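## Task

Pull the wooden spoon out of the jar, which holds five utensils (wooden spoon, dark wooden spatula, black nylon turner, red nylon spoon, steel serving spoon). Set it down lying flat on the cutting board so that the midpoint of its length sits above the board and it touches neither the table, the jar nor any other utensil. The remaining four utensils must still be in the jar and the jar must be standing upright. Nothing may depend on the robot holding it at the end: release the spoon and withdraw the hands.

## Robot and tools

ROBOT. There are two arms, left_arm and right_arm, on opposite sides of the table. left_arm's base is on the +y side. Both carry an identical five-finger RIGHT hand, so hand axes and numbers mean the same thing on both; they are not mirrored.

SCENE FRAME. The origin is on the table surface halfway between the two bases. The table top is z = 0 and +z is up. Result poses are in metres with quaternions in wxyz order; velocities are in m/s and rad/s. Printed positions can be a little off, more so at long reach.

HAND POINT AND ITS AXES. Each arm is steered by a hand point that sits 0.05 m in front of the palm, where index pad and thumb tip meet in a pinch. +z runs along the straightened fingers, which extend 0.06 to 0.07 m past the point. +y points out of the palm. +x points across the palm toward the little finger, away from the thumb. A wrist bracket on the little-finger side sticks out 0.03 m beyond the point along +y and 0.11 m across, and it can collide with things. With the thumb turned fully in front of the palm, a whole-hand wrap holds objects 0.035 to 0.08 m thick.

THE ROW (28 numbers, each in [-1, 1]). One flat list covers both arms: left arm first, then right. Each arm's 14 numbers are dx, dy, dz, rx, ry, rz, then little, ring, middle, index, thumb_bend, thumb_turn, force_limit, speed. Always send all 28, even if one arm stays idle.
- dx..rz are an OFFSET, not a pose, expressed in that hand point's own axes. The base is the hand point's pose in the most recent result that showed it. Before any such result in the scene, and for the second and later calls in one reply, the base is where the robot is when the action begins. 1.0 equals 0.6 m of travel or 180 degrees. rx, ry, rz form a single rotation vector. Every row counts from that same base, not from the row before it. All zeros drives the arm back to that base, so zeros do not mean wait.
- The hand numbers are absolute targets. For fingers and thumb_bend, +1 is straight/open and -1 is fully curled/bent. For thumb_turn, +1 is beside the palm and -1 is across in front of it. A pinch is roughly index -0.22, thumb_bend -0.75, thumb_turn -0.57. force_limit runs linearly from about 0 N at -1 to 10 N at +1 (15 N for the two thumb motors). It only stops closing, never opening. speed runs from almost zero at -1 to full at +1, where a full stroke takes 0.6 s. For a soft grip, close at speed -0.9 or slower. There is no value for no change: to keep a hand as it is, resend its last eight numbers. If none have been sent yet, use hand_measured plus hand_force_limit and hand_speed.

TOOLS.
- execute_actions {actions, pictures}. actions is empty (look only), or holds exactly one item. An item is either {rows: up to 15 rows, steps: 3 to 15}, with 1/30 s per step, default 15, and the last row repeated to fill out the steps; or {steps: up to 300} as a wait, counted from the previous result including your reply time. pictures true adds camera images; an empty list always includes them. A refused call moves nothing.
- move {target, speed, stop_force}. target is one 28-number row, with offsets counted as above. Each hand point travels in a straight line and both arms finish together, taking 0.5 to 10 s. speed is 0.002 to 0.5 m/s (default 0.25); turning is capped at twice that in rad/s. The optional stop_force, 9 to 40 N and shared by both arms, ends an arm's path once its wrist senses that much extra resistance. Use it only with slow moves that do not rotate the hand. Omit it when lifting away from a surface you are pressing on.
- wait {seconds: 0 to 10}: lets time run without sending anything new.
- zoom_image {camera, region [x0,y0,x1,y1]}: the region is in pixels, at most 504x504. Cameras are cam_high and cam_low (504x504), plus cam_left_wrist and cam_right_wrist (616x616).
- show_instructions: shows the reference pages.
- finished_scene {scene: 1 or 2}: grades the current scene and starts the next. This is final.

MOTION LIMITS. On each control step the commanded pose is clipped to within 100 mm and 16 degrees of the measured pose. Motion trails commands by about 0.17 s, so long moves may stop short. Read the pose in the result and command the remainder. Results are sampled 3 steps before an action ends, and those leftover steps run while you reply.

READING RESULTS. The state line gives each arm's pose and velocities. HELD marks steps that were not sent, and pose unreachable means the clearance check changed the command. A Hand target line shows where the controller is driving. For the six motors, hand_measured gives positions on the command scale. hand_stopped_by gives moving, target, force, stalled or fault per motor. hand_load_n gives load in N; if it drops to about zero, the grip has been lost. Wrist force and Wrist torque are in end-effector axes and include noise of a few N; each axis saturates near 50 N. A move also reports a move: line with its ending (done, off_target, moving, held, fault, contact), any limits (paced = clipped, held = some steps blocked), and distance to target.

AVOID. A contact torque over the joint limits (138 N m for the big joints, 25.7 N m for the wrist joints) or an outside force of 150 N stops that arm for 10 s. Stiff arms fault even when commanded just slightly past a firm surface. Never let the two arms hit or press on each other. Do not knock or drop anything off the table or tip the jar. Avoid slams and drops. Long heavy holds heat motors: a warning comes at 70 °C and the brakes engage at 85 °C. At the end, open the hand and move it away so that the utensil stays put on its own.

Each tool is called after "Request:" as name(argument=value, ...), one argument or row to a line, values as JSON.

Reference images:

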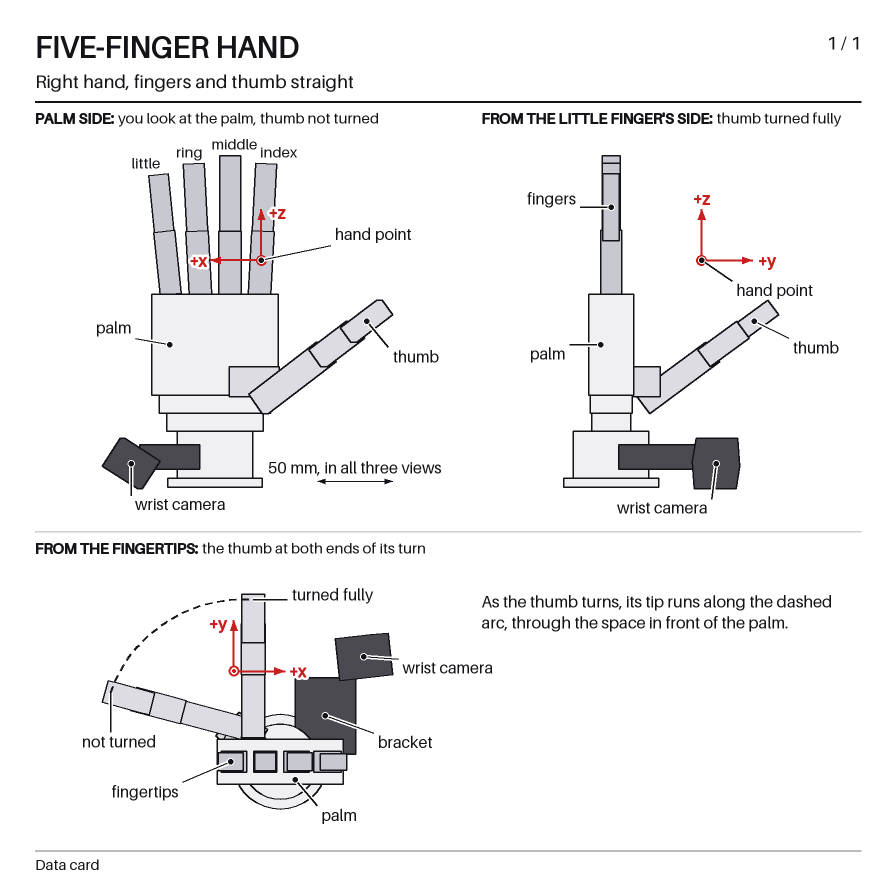

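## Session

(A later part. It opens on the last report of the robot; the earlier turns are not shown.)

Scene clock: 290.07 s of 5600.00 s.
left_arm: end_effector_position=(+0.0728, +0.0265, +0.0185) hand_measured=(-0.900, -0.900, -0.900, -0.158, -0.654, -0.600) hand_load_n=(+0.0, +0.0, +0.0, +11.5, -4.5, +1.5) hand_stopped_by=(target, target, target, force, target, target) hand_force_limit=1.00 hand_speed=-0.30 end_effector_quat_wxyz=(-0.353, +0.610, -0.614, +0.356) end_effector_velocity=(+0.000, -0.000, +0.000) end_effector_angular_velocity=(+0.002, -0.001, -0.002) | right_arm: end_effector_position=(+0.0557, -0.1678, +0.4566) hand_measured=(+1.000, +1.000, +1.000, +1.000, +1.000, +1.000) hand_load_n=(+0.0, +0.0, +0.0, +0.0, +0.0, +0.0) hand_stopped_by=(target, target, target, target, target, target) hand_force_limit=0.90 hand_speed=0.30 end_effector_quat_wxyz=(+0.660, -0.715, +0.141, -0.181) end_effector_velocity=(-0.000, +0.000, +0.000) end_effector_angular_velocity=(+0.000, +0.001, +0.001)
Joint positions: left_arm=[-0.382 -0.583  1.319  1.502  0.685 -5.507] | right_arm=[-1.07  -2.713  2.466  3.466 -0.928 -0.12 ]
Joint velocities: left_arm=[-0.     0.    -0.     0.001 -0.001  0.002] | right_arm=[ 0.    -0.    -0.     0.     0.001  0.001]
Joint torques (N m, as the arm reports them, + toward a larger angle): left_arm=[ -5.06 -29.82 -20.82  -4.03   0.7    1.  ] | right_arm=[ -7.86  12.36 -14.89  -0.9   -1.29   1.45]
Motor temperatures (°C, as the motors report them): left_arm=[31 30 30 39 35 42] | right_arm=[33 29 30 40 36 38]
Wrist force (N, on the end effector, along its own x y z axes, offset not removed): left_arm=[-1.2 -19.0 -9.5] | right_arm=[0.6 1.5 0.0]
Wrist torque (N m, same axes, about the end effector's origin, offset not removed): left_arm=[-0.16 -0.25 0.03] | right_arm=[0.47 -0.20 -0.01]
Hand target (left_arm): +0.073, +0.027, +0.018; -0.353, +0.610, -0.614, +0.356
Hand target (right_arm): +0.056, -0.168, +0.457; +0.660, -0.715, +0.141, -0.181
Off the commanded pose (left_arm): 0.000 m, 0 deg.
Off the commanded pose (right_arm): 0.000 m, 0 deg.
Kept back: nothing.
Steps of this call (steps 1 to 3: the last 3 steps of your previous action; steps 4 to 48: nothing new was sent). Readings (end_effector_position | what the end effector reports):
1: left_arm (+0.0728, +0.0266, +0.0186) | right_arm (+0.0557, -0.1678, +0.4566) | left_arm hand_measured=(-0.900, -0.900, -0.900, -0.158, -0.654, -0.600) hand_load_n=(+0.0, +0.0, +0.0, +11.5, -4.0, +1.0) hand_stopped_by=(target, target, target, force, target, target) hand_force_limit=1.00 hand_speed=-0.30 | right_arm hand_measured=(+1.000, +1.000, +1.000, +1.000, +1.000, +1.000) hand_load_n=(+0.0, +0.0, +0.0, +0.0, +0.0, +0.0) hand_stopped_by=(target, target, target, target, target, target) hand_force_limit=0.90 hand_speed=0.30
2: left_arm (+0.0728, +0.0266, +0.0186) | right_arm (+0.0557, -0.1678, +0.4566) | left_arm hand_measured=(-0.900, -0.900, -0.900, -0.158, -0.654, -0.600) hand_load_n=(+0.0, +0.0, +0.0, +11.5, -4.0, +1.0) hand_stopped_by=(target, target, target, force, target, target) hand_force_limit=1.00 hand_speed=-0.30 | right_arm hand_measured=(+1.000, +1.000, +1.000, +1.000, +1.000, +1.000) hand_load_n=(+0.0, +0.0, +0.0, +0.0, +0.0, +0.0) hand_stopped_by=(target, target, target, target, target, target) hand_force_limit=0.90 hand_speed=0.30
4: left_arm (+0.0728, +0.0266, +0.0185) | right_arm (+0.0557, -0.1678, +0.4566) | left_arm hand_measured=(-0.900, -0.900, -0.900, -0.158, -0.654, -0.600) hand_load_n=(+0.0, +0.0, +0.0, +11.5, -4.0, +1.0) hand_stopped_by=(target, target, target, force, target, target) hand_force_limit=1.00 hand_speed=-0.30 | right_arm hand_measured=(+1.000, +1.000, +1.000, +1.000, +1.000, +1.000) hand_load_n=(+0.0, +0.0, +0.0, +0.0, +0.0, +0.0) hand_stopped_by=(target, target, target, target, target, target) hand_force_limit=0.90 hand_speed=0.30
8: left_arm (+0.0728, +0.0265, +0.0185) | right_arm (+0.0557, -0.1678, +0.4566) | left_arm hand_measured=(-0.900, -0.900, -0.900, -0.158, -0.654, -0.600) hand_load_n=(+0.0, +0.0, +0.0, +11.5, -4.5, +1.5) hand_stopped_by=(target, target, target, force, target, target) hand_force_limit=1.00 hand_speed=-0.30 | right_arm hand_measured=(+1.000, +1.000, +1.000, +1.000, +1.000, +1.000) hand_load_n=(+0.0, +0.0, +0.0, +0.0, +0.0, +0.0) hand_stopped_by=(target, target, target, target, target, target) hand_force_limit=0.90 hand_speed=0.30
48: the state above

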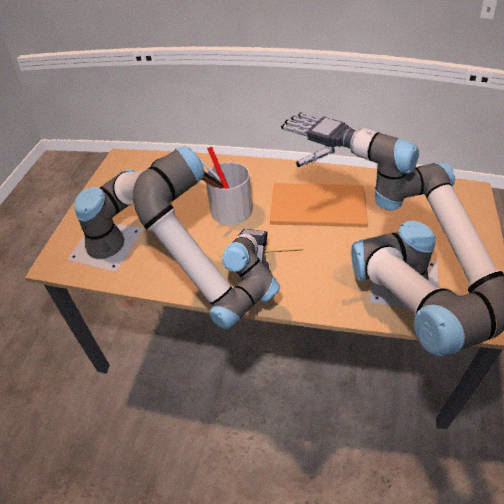

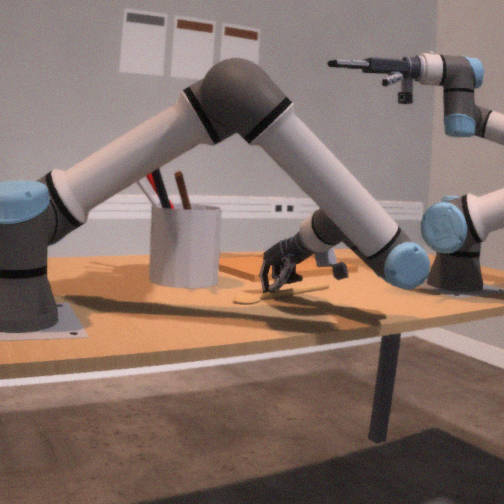

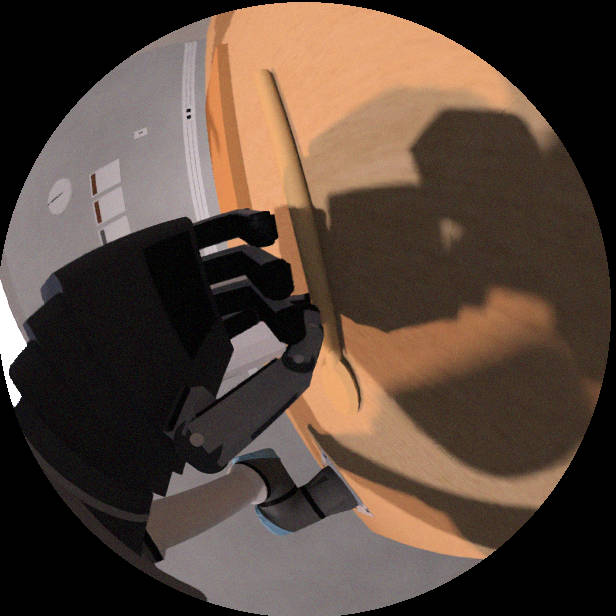

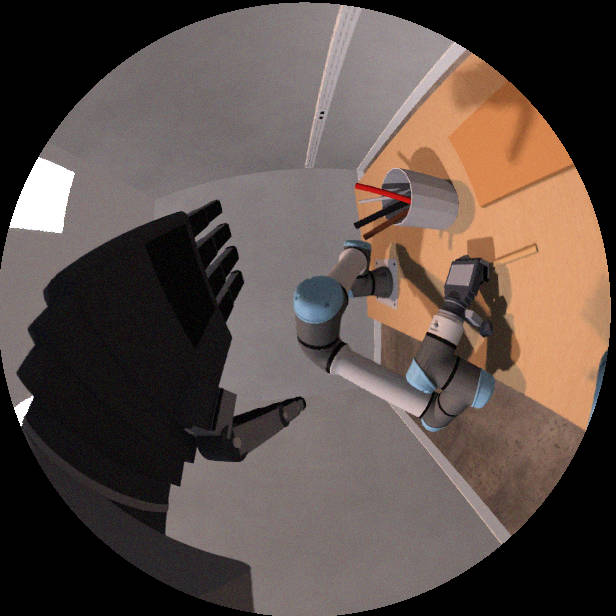

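Request:
move(
  target=[0,-0.012,-0.046,0,0,0, -0.9,-0.9,-0.9,0.1,-0.65,-0.6,1,0.3, 0,0,0,0,0,0, 1,1,1,1,1,1,0.9,0.3],
  speed=0.03,
)

Request:
move(
  target=[0,0.035,0.02,0,0,0, -0.9,-0.9,-0.9,0.1,-0.65,-0.6,1,0.3, 0,0,0,0,0,0, 1,1,1,1,1,1,0.9,0.3],
  speed=0.008,
  stop_force=10,
)

Request:
zoom_image(
  camera="cam_low",
  region=[180,150,400,320],
)

Scene clock: 291.67 s of 5600.00 s.
left_arm: end_effector_position=(+0.0526, +0.0267, +0.0382) hand_measured=(-0.900, -0.900, -0.900, +0.100, -0.650, -0.600) hand_load_n=(+0.0, +0.0, +0.0, +0.0, +0.0, +0.0) hand_stopped_by=(target, target, target, target, target, target) hand_force_limit=1.00 hand_speed=0.30 end_effector_quat_wxyz=(-0.353, +0.610, -0.614, +0.356) end_effector_velocity=(-0.002, +0.000, +0.001) end_effector_angular_velocity=(+0.000, +0.001, +0.000) | right_arm: end_effector_position=(+0.0557, -0.1678, +0.4566) hand_measured=(+1.000, +1.000, +1.000, +1.000, +1.000, +1.000) hand_load_n=(+0.0, +0.0, +0.0, +0.0, +0.0, +0.0) hand_stopped_by=(target, target, target, target, target, target) hand_force_limit=0.90 hand_speed=0.30 end_effector_quat_wxyz=(+0.660, -0.715, +0.141, -0.181) end_effector_velocity=(-0.000, +0.000, -0.000) end_effector_angular_velocity=(+0.000, +0.001, +0.001)
Joint positions: left_arm=[-0.413 -0.605  1.308  1.565  0.705 -5.545] | right_arm=[-1.07  -2.713  2.466  3.466 -0.928 -0.12 ]
Joint velocities: left_arm=[-0.003 -0.001 -0.001  0.004  0.003 -0.004] | right_arm=[ 0.001  0.     0.    -0.     0.     0.001]
Joint torques (N m, as the arm reports them, + toward a larger angle): left_arm=[ -6.33 -65.95 -23.25   4.6    1.44  -2.06] | right_arm=[ -7.74  11.87 -14.8   -0.84  -1.25   1.44]
Motor temperatures (°C, as the motors report them): left_arm=[31 30 30 39 35 42] | right_arm=[33 29 30 40 36 38]
Wrist force (N, on the end effector, along its own x y z axes, offset not removed): left_arm=[0.9 -2.0 0.4] | right_arm=[0.1 1.3 2.7]
Wrist torque (N m, same axes, about the end effector's origin, offset not removed): left_arm=[-0.28 -0.44 0.13] | right_arm=[0.15 -0.26 -0.05]
Hand target (left_arm): +0.052, +0.027, +0.038; -0.353, +0.610, -0.614, +0.356
Hand target (right_arm): +0.056, -0.168, +0.457; +0.660, -0.715, +0.141, -0.181
Off the commanded pose (left_arm): 0.000 m, 0 deg.
Off the commanded pose (right_arm): 0.000 m, 0 deg.
Kept back: nothing.
move: done

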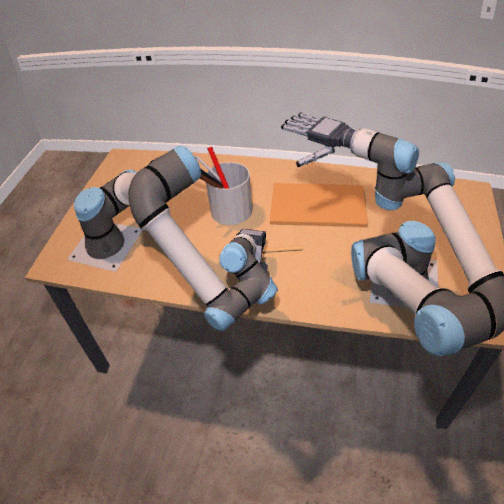

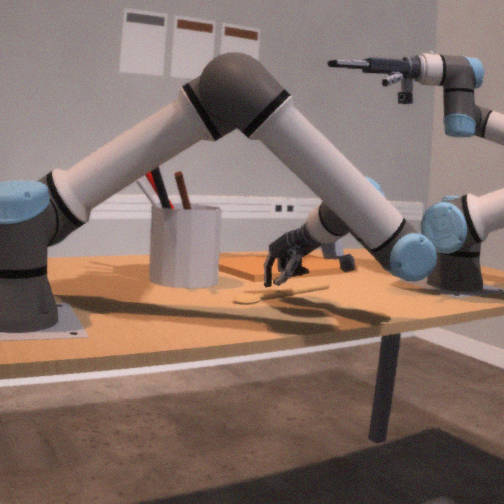

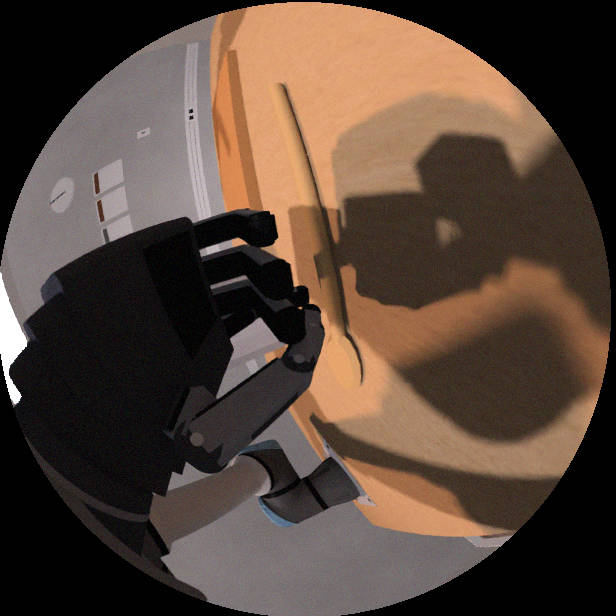

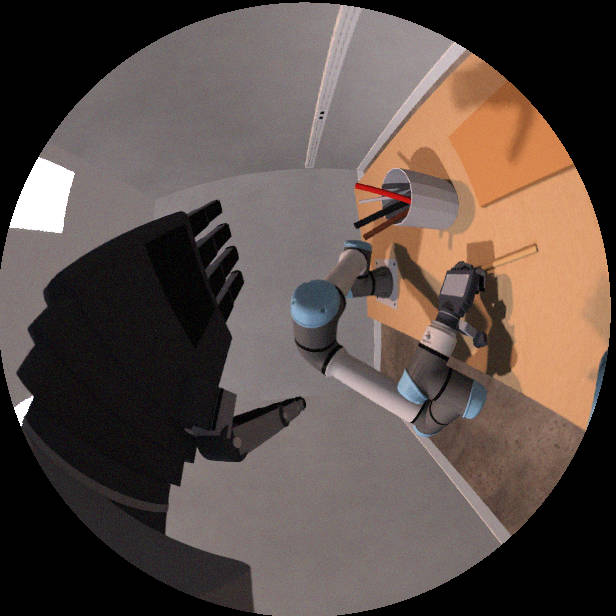

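Scene clock: 293.60 s of 5600.00 s.
left_arm: end_effector_position=(+0.0526, +0.0266, +0.0258) hand_measured=(-0.900, -0.900, -0.900, +0.100, -0.650, -0.600) hand_load_n=(+0.0, +0.0, +0.0, +6.5, +0.0, +0.0) hand_stopped_by=(target, target, target, target, target, target) hand_force_limit=1.00 hand_speed=0.30 end_effector_quat_wxyz=(-0.353, +0.610, -0.614, +0.356) end_effector_velocity=(-0.001, -0.001, +0.003) end_effector_angular_velocity=(-0.005, +0.003, -0.000) | right_arm: end_effector_position=(+0.0557, -0.1678, +0.4566) hand_measured=(+1.000, +1.000, +1.000, +1.000, +1.000, +1.000) hand_load_n=(+0.0, +0.0, +0.0, +0.0, +0.0, +0.0) hand_stopped_by=(target, target, target, target, target, target) hand_force_limit=0.90 hand_speed=0.30 end_effector_quat_wxyz=(+0.660, -0.715, +0.141, -0.181) end_effector_velocity=(+0.000, +0.000, -0.000) end_effector_angular_velocity=(+0.000, +0.002, -0.001)
Joint positions: left_arm=[-0.413 -0.585  1.306  1.546  0.704 -5.545] | right_arm=[-1.07  -2.713  2.466  3.466 -0.928 -0.12 ]
Joint velocities: left_arm=[-0.001 -0.006 -0.     0.001  0.    -0.   ] | right_arm=[-0.     0.     0.    -0.    -0.001  0.002]
Joint torques (N m, as the arm reports them, + toward a larger angle): left_arm=[  2.48 -59.4  -16.07   0.87   0.27   1.3 ] | right_arm=[ -8.44  11.96 -14.14  -0.76  -1.15   1.3 ]
Motor temperatures (°C, as the motors report them): left_arm=[31 30 30 39 35 42] | right_arm=[33 29 30 40 36 38]
Wrist force (N, on the end effector, along its own x y z axes, offset not removed): left_arm=[-5.6 -18.5 -2.5] | right_arm=[0.4 1.7 1.9]
Wrist torque (N m, same axes, about the end effector's origin, offset not removed): left_arm=[0.37 -0.32 0.01] | right_arm=[0.34 -0.29 0.00]
Hand target (left_arm): +0.053, +0.027, +0.026; -0.353, +0.610, -0.614, +0.356
Hand target (right_arm): +0.056, -0.168, +0.457; +0.660, -0.715, +0.141, -0.181
Off the commanded pose (left_arm): 0.012 m, 0 deg.
Off the commanded pose (right_arm): 0.000 m, 0 deg.
Kept back: nothing.
move: contact (left_arm)

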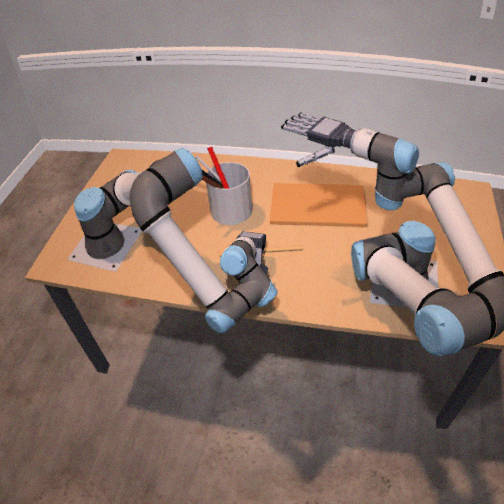

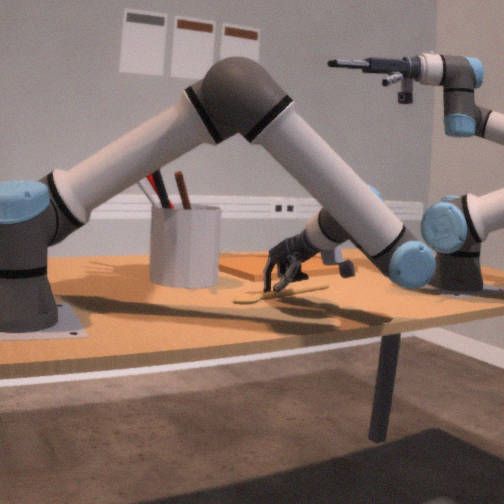

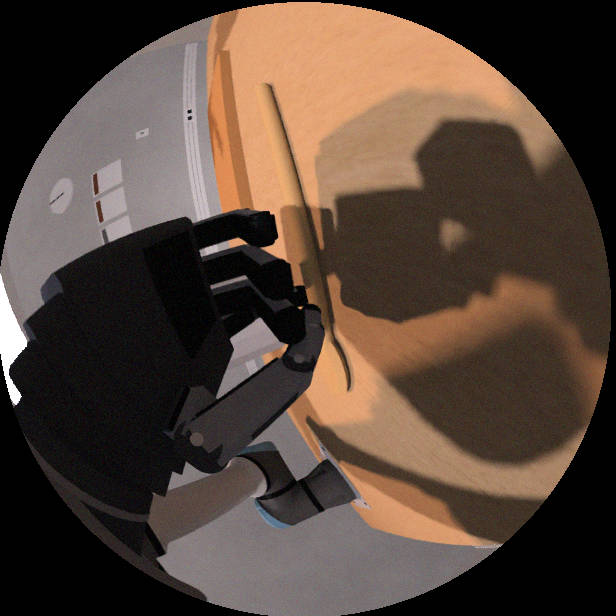

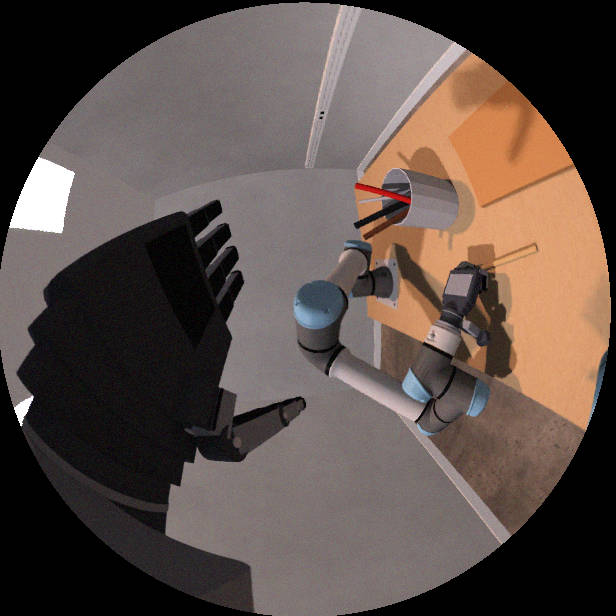

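Region (180, 150, 400, 320) of cam_low's 504x504 image, scaled by 2.291, with more detail than that image has; it fills the top 389 rows of this view, and the rest is white.

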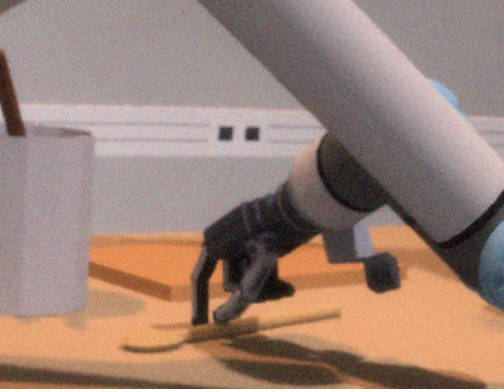

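Request:
move(
  target=[0,-0.012,0.007,0,0,0, -0.9,-0.9,-0.9,0.38,-0.65,-0.6,1,0.3, 0,0,0,0,0,0, 1,1,1,1,1,1,0.9,0.3],
  speed=0.02,
)

Request:
move(
  target=[0,0.03,0.017,0,0,0, -0.9,-0.9,-0.9,0.38,-0.65,-0.6,1,0.3, 0,0,0,0,0,0, 1,1,1,1,1,1,0.9,0.3],
  speed=0.008,
  stop_force=10,
)

Request:
zoom_image(
  camera="cam_low",
  region=[180,150,400,320],
)

Scene clock: 294.60 s of 5600.00 s.
left_arm: end_effector_position=(+0.0595, +0.0266, +0.0298) hand_measured=(-0.900, -0.900, -0.900, +0.380, -0.650, -0.600) hand_load_n=(+0.0, +0.0, +0.0, +0.0, +0.0, +0.0) hand_stopped_by=(target, target, target, target, target, target) hand_force_limit=1.00 hand_speed=0.30 end_effector_quat_wxyz=(-0.353, +0.610, -0.614, +0.356) end_effector_velocity=(+0.002, +0.000, +0.001) end_effector_angular_velocity=(-0.001, +0.000, +0.001) | right_arm: end_effector_position=(+0.0557, -0.1678, +0.4566) hand_measured=(+1.000, +1.000, +1.000, +1.000, +1.000, +1.000) hand_load_n=(+0.0, +0.0, +0.0, +0.0, +0.0, +0.0) hand_stopped_by=(target, target, target, target, target, target) hand_force_limit=0.90 hand_speed=0.30 end_effector_quat_wxyz=(+0.660, -0.715, +0.141, -0.181) end_effector_velocity=(+0.000, +0.000, +0.000) end_effector_angular_velocity=(+0.001, +0.002, -0.000)
Joint positions: left_arm=[-0.402 -0.595  1.312  1.541  0.698 -5.532] | right_arm=[-1.07  -2.713  2.466  3.466 -0.928 -0.12 ]
Joint velocities: left_arm=[ 0.004 -0.004  0.002 -0.002 -0.002  0.003] | right_arm=[-0.002 -0.     0.     0.     0.002  0.002]
Joint torques (N m, as the arm reports them, + toward a larger angle): left_arm=[  5.65 -66.06  -6.17  -0.21  -3.19   2.53] | right_arm=[ -7.73  12.77 -14.64  -0.62  -1.31   1.44]
Motor temperatures (°C, as the motors report them): left_arm=[31 30 30 39 35 42] | right_arm=[33 29 30 40 36 38]
Wrist force (N, on the end effector, along its own x y z axes, offset not removed): left_arm=[-0.4 -1.5 1.6] | right_arm=[-0.4 1.0 2.3]
Wrist torque (N m, same axes, about the end effector's origin, offset not removed): left_arm=[-0.23 -0.18 0.01] | right_arm=[0.10 -0.17 0.01]
Hand target (left_arm): +0.060, +0.027, +0.030; -0.353, +0.610, -0.614, +0.356
Hand target (right_arm): +0.056, -0.168, +0.457; +0.660, -0.715, +0.141, -0.181
Off the commanded pose (left_arm): 0.000 m, 0 deg.
Off the commanded pose (right_arm): 0.000 m, 0 deg.
Kept back: nothing.
move: done

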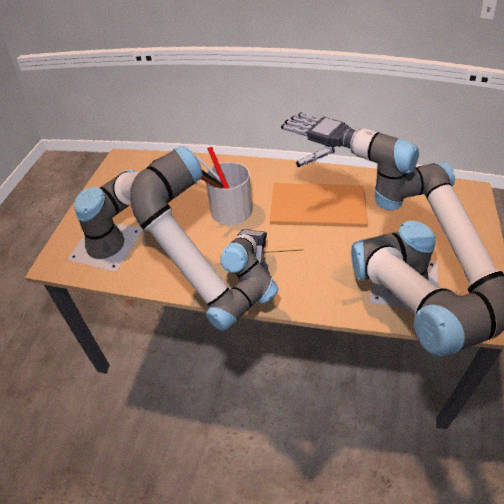

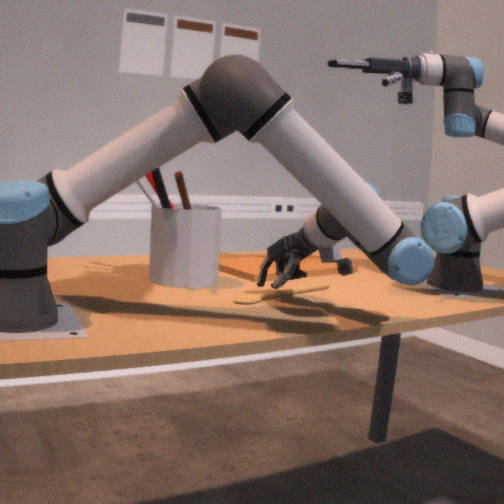

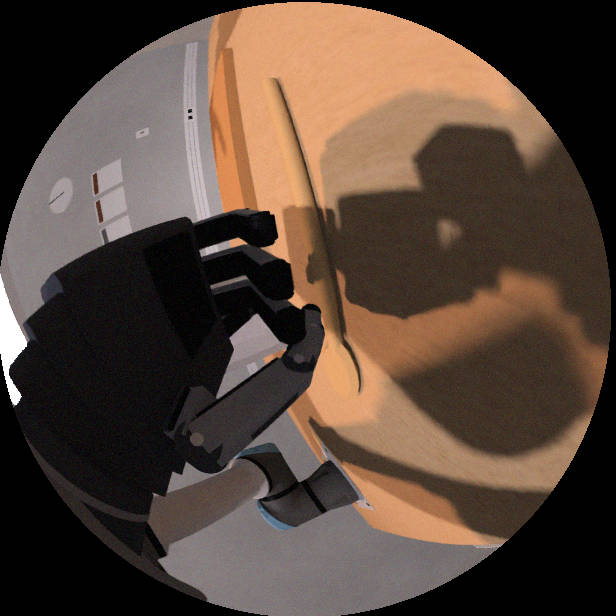

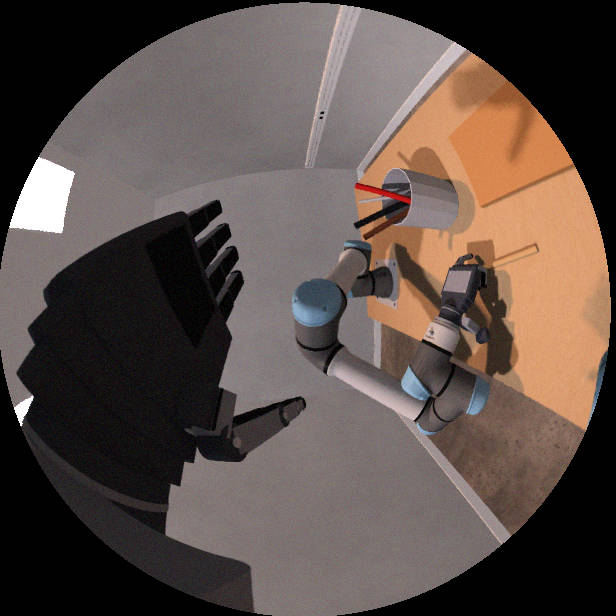

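Scene clock: 297.17 s of 5600.00 s.
left_arm: end_effector_position=(+0.0594, +0.0265, +0.0124) hand_measured=(-0.900, -0.900, -0.900, +0.380, -0.650, -0.600) hand_load_n=(+0.0, +0.0, +0.0, +1.5, +0.0, +0.0) hand_stopped_by=(target, target, target, target, target, target) hand_force_limit=1.00 hand_speed=0.30 end_effector_quat_wxyz=(-0.353, +0.610, -0.614, +0.356) end_effector_velocity=(-0.001, -0.001, +0.003) end_effector_angular_velocity=(-0.003, +0.001, -0.002) | right_arm: end_effector_position=(+0.0557, -0.1678, +0.4566) hand_measured=(+1.000, +1.000, +1.000, +1.000, +1.000, +1.000) hand_load_n=(+0.0, +0.0, +0.0, +0.0, +0.0, +0.0) hand_stopped_by=(target, target, target, target, target, target) hand_force_limit=0.90 hand_speed=0.30 end_effector_quat_wxyz=(+0.660, -0.715, +0.141, -0.181) end_effector_velocity=(+0.000, -0.000, +0.000) end_effector_angular_velocity=(-0.000, -0.001, -0.000)
Joint positions: left_arm=[-0.403 -0.567  1.309  1.516  0.698 -5.532] | right_arm=[-1.07  -2.713  2.466  3.466 -0.928 -0.12 ]
Joint velocities: left_arm=[-0.001 -0.005  0.     0.001 -0.001  0.001] | right_arm=[ 0.001  0.    -0.     0.    -0.001 -0.001]
Joint torques (N m, as the arm reports them, + toward a larger angle): left_arm=[  0.29 -51.89  -3.72  -2.85   1.75  -2.64] | right_arm=[ -8.2   12.27 -16.08  -0.73  -1.45   1.29]
Motor temperatures (°C, as the motors report them): left_arm=[31 30 30 39 35 42] | right_arm=[33 29 30 40 36 38]
Wrist force (N, on the end effector, along its own x y z axes, offset not removed): left_arm=[-2.6 -21.8 -22.5] | right_arm=[2.3 1.7 3.7]
Wrist torque (N m, same axes, about the end effector's origin, offset not removed): left_arm=[1.44 -0.24 0.10] | right_arm=[0.23 -0.54 0.13]
Hand target (left_arm): +0.059, +0.027, +0.013; -0.353, +0.610, -0.614, +0.356
Hand target (right_arm): +0.056, -0.168, +0.457; +0.660, -0.715, +0.141, -0.181
Off the commanded pose (left_arm): 0.003 m, 0 deg.
Off the commanded pose (right_arm): 0.000 m, 0 deg.
Kept back: nothing.
move: contact (left_arm)

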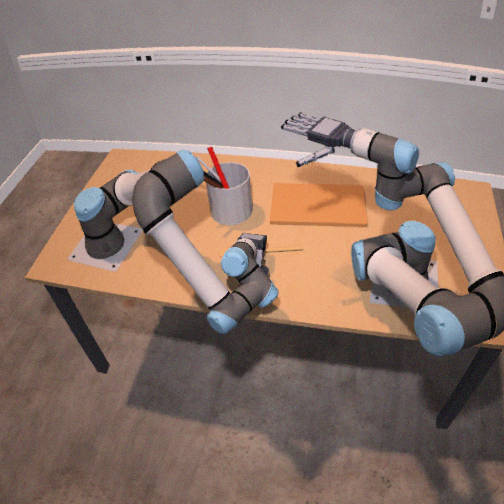

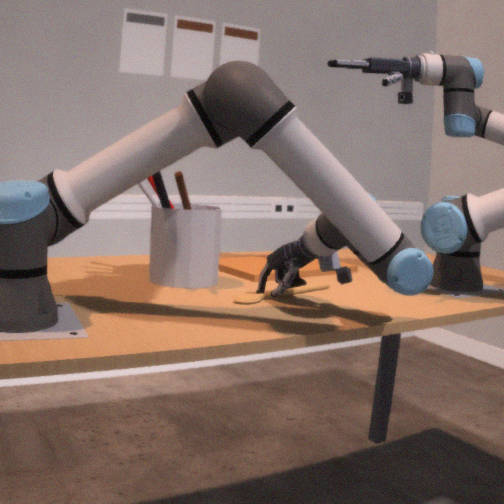

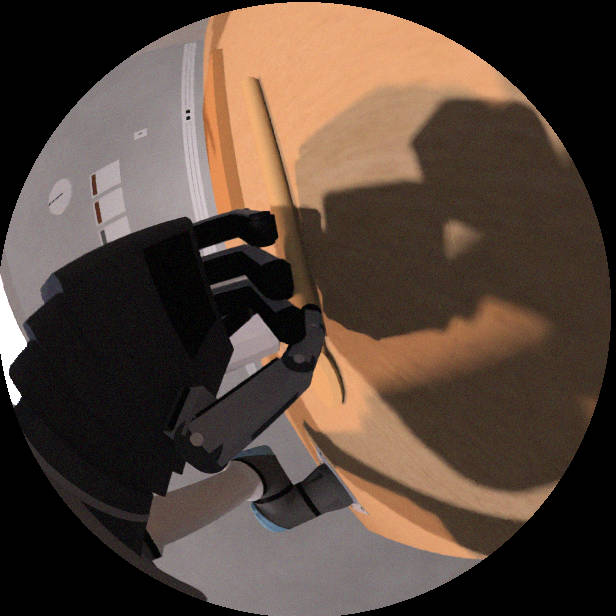

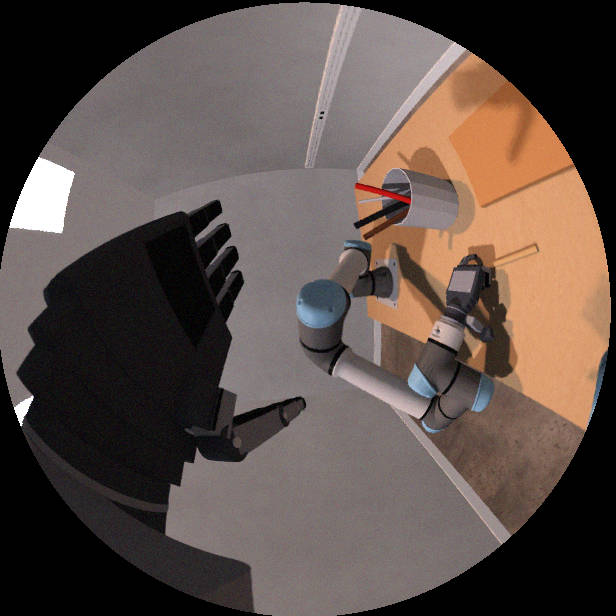

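Region (180, 150, 400, 320) of cam_low's 504x504 image, scaled by 2.291, with more detail than that image has; it fills the top 389 rows of this view, and the rest is white.

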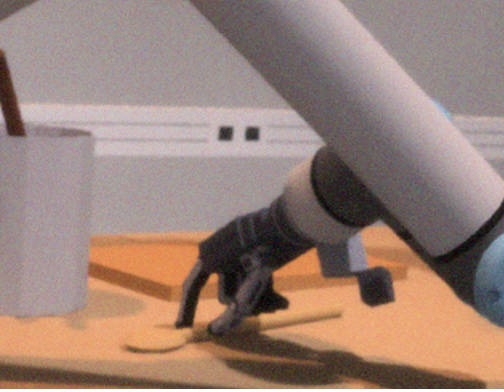

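Low, and thumb is in front of the spoon. Rise 2 mm and close.

Request:
move(
  target=[0,-0.003,-0.0017,0,0,0, -0.9,-0.9,-0.9,-0.7,-0.65,-0.6,1,-0.4, 0,0,0,0,0,0, 1,1,1,1,1,1,0.9,0.3],
  speed=0.005,
)

Request:
wait(
  seconds=1,
)

Request:
zoom_image(
  camera="cam_low",
  region=[180,150,400,320],
)

Scene clock: 298.10 s of 5600.00 s.
left_arm: end_effector_position=(+0.0594, +0.0265, +0.0143) hand_measured=(-0.900, -0.900, -0.900, +0.358, -0.650, -0.600) hand_load_n=(+0.0, +0.0, +0.0, +0.0, +0.0, +0.0) hand_stopped_by=(target, target, target, force, target, target) hand_force_limit=1.00 hand_speed=-0.40 end_effector_quat_wxyz=(-0.353, +0.610, -0.614, +0.356) end_effector_velocity=(-0.000, +0.000, +0.002) end_effector_angular_velocity=(+0.002, +0.000, +0.001) | right_arm: end_effector_position=(+0.0557, -0.1678, +0.4566) hand_measured=(+1.000, +1.000, +1.000, +1.000, +1.000, +1.000) hand_load_n=(+0.0, +0.0, +0.0, +0.0, +0.0, +0.0) hand_stopped_by=(target, target, target, target, target, target) hand_force_limit=0.90 hand_speed=0.30 end_effector_quat_wxyz=(+0.660, -0.715, +0.141, -0.181) end_effector_velocity=(+0.001, -0.000, -0.000) end_effector_angular_velocity=(-0.001, -0.001, -0.002)
Joint positions: left_arm=[-0.402 -0.57   1.309  1.518  0.698 -5.532] | right_arm=[-1.07  -2.713  2.466  3.466 -0.928 -0.12 ]
Joint velocities: left_arm=[ 0.    -0.003 -0.     0.004  0.002 -0.001] | right_arm=[-0.002  0.     0.    -0.    -0.    -0.002]
Joint torques (N m, as the arm reports them, + toward a larger angle): left_arm=[  1.04 -65.33  -6.91   4.66   1.3   -1.88] | right_arm=[ -7.23  11.15 -16.64  -0.84  -1.08   1.5 ]
Motor temperatures (°C, as the motors report them): left_arm=[31 30 30 39 35 42] | right_arm=[33 29 30 40 36 38]
Wrist force (N, on the end effector, along its own x y z axes, offset not removed): left_arm=[0.8 -1.3 0.5] | right_arm=[1.1 1.2 2.7]
Wrist torque (N m, same axes, about the end effector's origin, offset not removed): left_arm=[-0.14 -0.37 0.08] | right_arm=[0.21 -0.45 -0.01]
Hand target (left_arm): +0.059, +0.027, +0.014; -0.353, +0.610, -0.614, +0.356
Hand target (right_arm): +0.056, -0.168, +0.457; +0.660, -0.715, +0.141, -0.181
Off the commanded pose (left_arm): 0.000 m, 0 deg.
Off the commanded pose (right_arm): 0.000 m, 0 deg.
Kept back: nothing.
move: done

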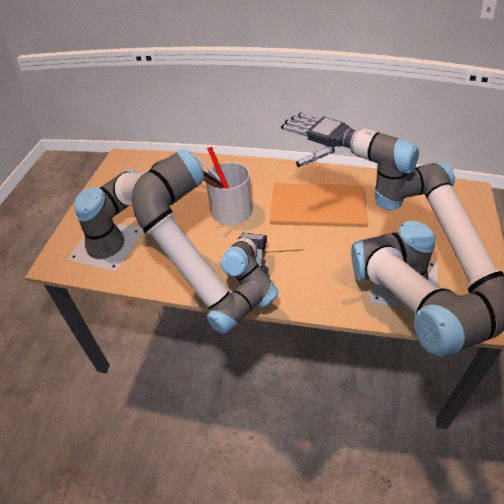

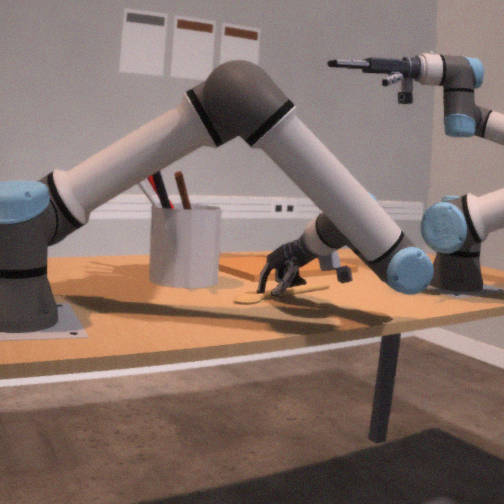

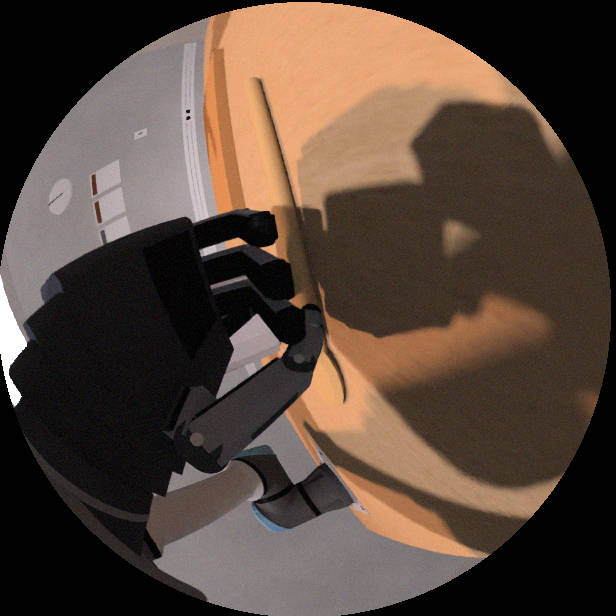

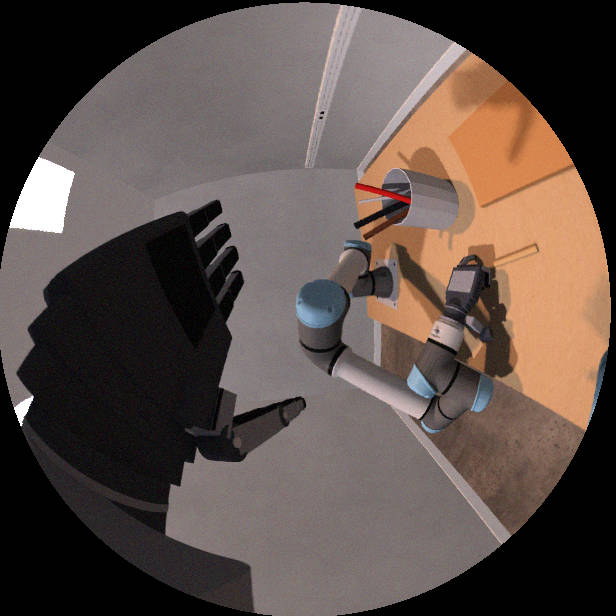

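Scene clock: 299.10 s of 5600.00 s.
left_arm: end_effector_position=(+0.0594, +0.0265, +0.0145) hand_measured=(-0.900, -0.900, -0.900, +0.358, -0.650, -0.600) hand_load_n=(+0.0, +0.0, +0.0, +0.0, +0.0, +0.0) hand_stopped_by=(target, target, target, force, target, target) hand_force_limit=1.00 hand_speed=-0.40 end_effector_quat_wxyz=(-0.353, +0.610, -0.614, +0.356) end_effector_velocity=(+0.001, -0.000, +0.001) end_effector_angular_velocity=(-0.000, -0.000, +0.000) | right_arm: end_effector_position=(+0.0557, -0.1678, +0.4566) hand_measured=(+1.000, +1.000, +1.000, +1.000, +1.000, +1.000) hand_load_n=(+0.0, +0.0, +0.0, +0.0, +0.0, +0.0) hand_stopped_by=(target, target, target, target, target, target) hand_force_limit=0.90 hand_speed=0.30 end_effector_quat_wxyz=(+0.660, -0.715, +0.141, -0.181) end_effector_velocity=(+0.000, -0.000, -0.000) end_effector_angular_velocity=(-0.000, -0.001, -0.002)
Joint positions: left_arm=[-0.402 -0.57   1.309  1.519  0.698 -5.532] | right_arm=[-1.07  -2.713  2.466  3.466 -0.928 -0.12 ]
Joint velocities: left_arm=[ 0.001 -0.001  0.     0.    -0.001  0.001] | right_arm=[ 0.    -0.     0.     0.    -0.002 -0.001]
Joint torques (N m, as the arm reports them, + toward a larger angle): left_arm=[ -2.52 -66.45  -6.66   4.8    0.65  -0.39] | right_arm=[ -8.58  12.03 -14.07  -0.73  -1.26   1.51]
Motor temperatures (°C, as the motors report them): left_arm=[31 30 30 39 35 42] | right_arm=[33 29 30 40 36 38]
Wrist force (N, on the end effector, along its own x y z axes, offset not removed): left_arm=[1.1 -1.3 1.6] | right_arm=[-0.2 1.6 2.0]
Wrist torque (N m, same axes, about the end effector's origin, offset not removed): left_arm=[-0.16 -0.45 0.17] | right_arm=[0.30 -0.22 -0.05]
Hand target (left_arm): +0.059, +0.027, +0.014; -0.353, +0.610, -0.614, +0.356
Hand target (right_arm): +0.056, -0.168, +0.457; +0.660, -0.715, +0.141, -0.181
Off the commanded pose (left_arm): 0.000 m, 0 deg.
Off the commanded pose (right_arm): 0.000 m, 0 deg.
Kept back: nothing.
Steps of this call (steps 1 to 30: nothing new was sent). Readings (end_effector_position | what the end effector reports):
1: left_arm (+0.0594, +0.0265, +0.0143) | right_arm (+0.0557, -0.1678, +0.4566) | left_arm hand_measured=(-0.900, -0.900, -0.900, +0.358, -0.650, -0.600) hand_load_n=(+0.0, +0.0, +0.0, +0.0, +0.0, +0.0) hand_stopped_by=(target, target, target, force, target, target) hand_force_limit=1.00 hand_speed=-0.40 | right_arm hand_measured=(+1.000, +1.000, +1.000, +1.000, +1.000, +1.000) hand_load_n=(+0.0, +0.0, +0.0, +0.0, +0.0, +0.0) hand_stopped_by=(target, target, target, target, target, target) hand_force_limit=0.90 hand_speed=0.30
2: left_arm (+0.0594, +0.0265, +0.0144) | right_arm (+0.0557, -0.1678, +0.4566) | left_arm hand_measured=(-0.900, -0.900, -0.900, +0.358, -0.650, -0.600) hand_load_n=(+0.0, +0.0, +0.0, +0.0, +0.0, +0.0) hand_stopped_by=(target, target, target, force, target, target) hand_force_limit=1.00 hand_speed=-0.40 | right_arm hand_measured=(+1.000, +1.000, +1.000, +1.000, +1.000, +1.000) hand_load_n=(+0.0, +0.0, +0.0, +0.0, +0.0, +0.0) hand_stopped_by=(target, target, target, target, target, target) hand_force_limit=0.90 hand_speed=0.30
4: left_arm (+0.0594, +0.0265, +0.0144) | right_arm (+0.0557, -0.1678, +0.4566) | left_arm hand_measured=(-0.900, -0.900, -0.900, +0.358, -0.650, -0.600) hand_load_n=(+0.0, +0.0, +0.0, +0.0, +0.0, +0.0) hand_stopped_by=(target, target, target, force, target, target) hand_force_limit=1.00 hand_speed=-0.40 | right_arm hand_measured=(+1.000, +1.000, +1.000, +1.000, +1.000, +1.000) hand_load_n=(+0.0, +0.0, +0.0, +0.0, +0.0, +0.0) hand_stopped_by=(target, target, target, target, target, target) hand_force_limit=0.90 hand_speed=0.30
8: left_arm (+0.0594, +0.0265, +0.0144) | right_arm (+0.0557, -0.1678, +0.4566) | left_arm hand_measured=(-0.900, -0.900, -0.900, +0.358, -0.650, -0.600) hand_load_n=(+0.0, +0.0, +0.0, +0.0, +0.0, +0.0) hand_stopped_by=(target, target, target, force, target, target) hand_force_limit=1.00 hand_speed=-0.40 | right_arm hand_measured=(+1.000, +1.000, +1.000, +1.000, +1.000, +1.000) hand_load_n=(+0.0, +0.0, +0.0, +0.0, +0.0, +0.0) hand_stopped_by=(target, target, target, target, target, target) hand_force_limit=0.90 hand_speed=0.30
30: the state above

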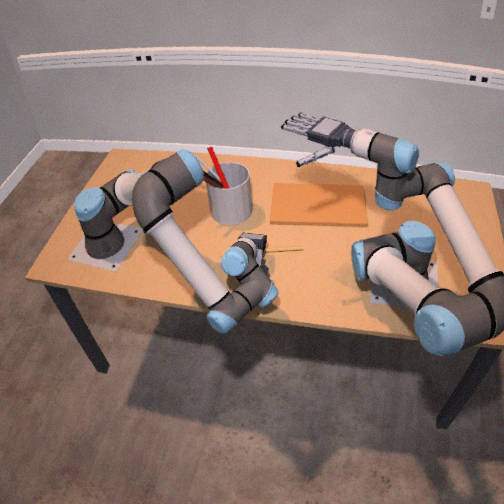

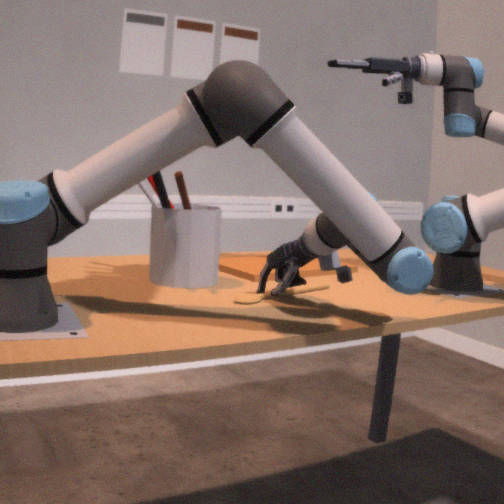

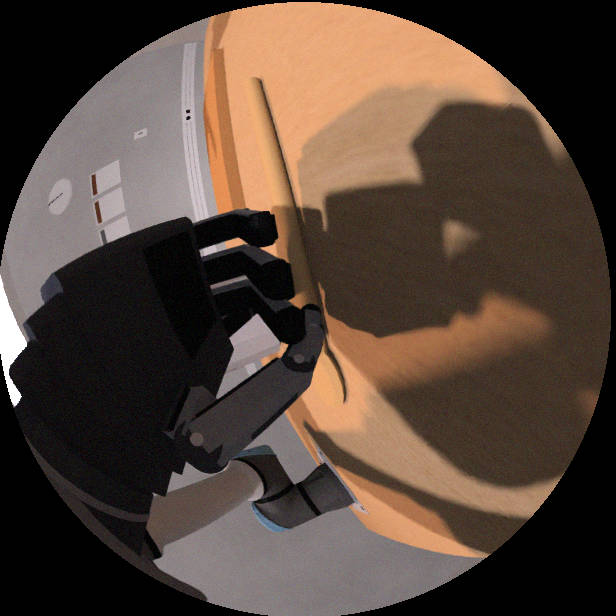

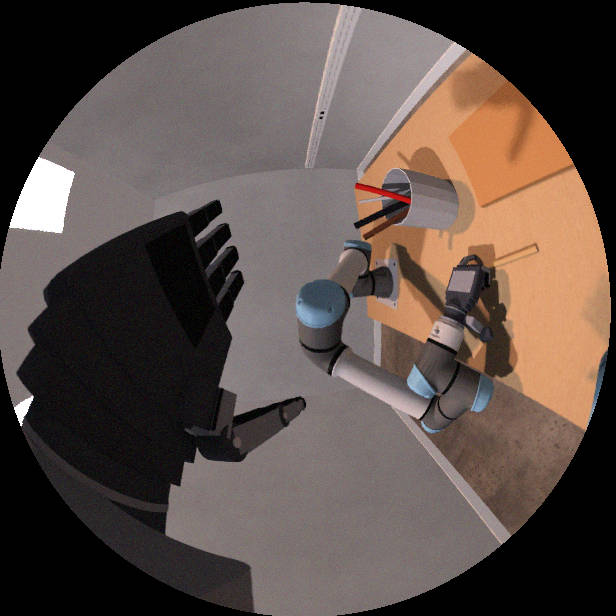

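Region (180, 150, 400, 320) of cam_low's 504x504 image, scaled by 2.291, with more detail than that image has; it fills the top 389 rows of this view, and the rest is white.

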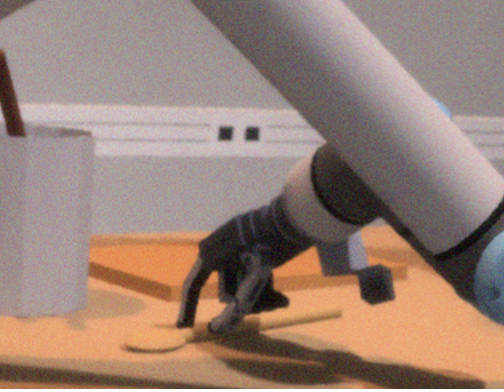

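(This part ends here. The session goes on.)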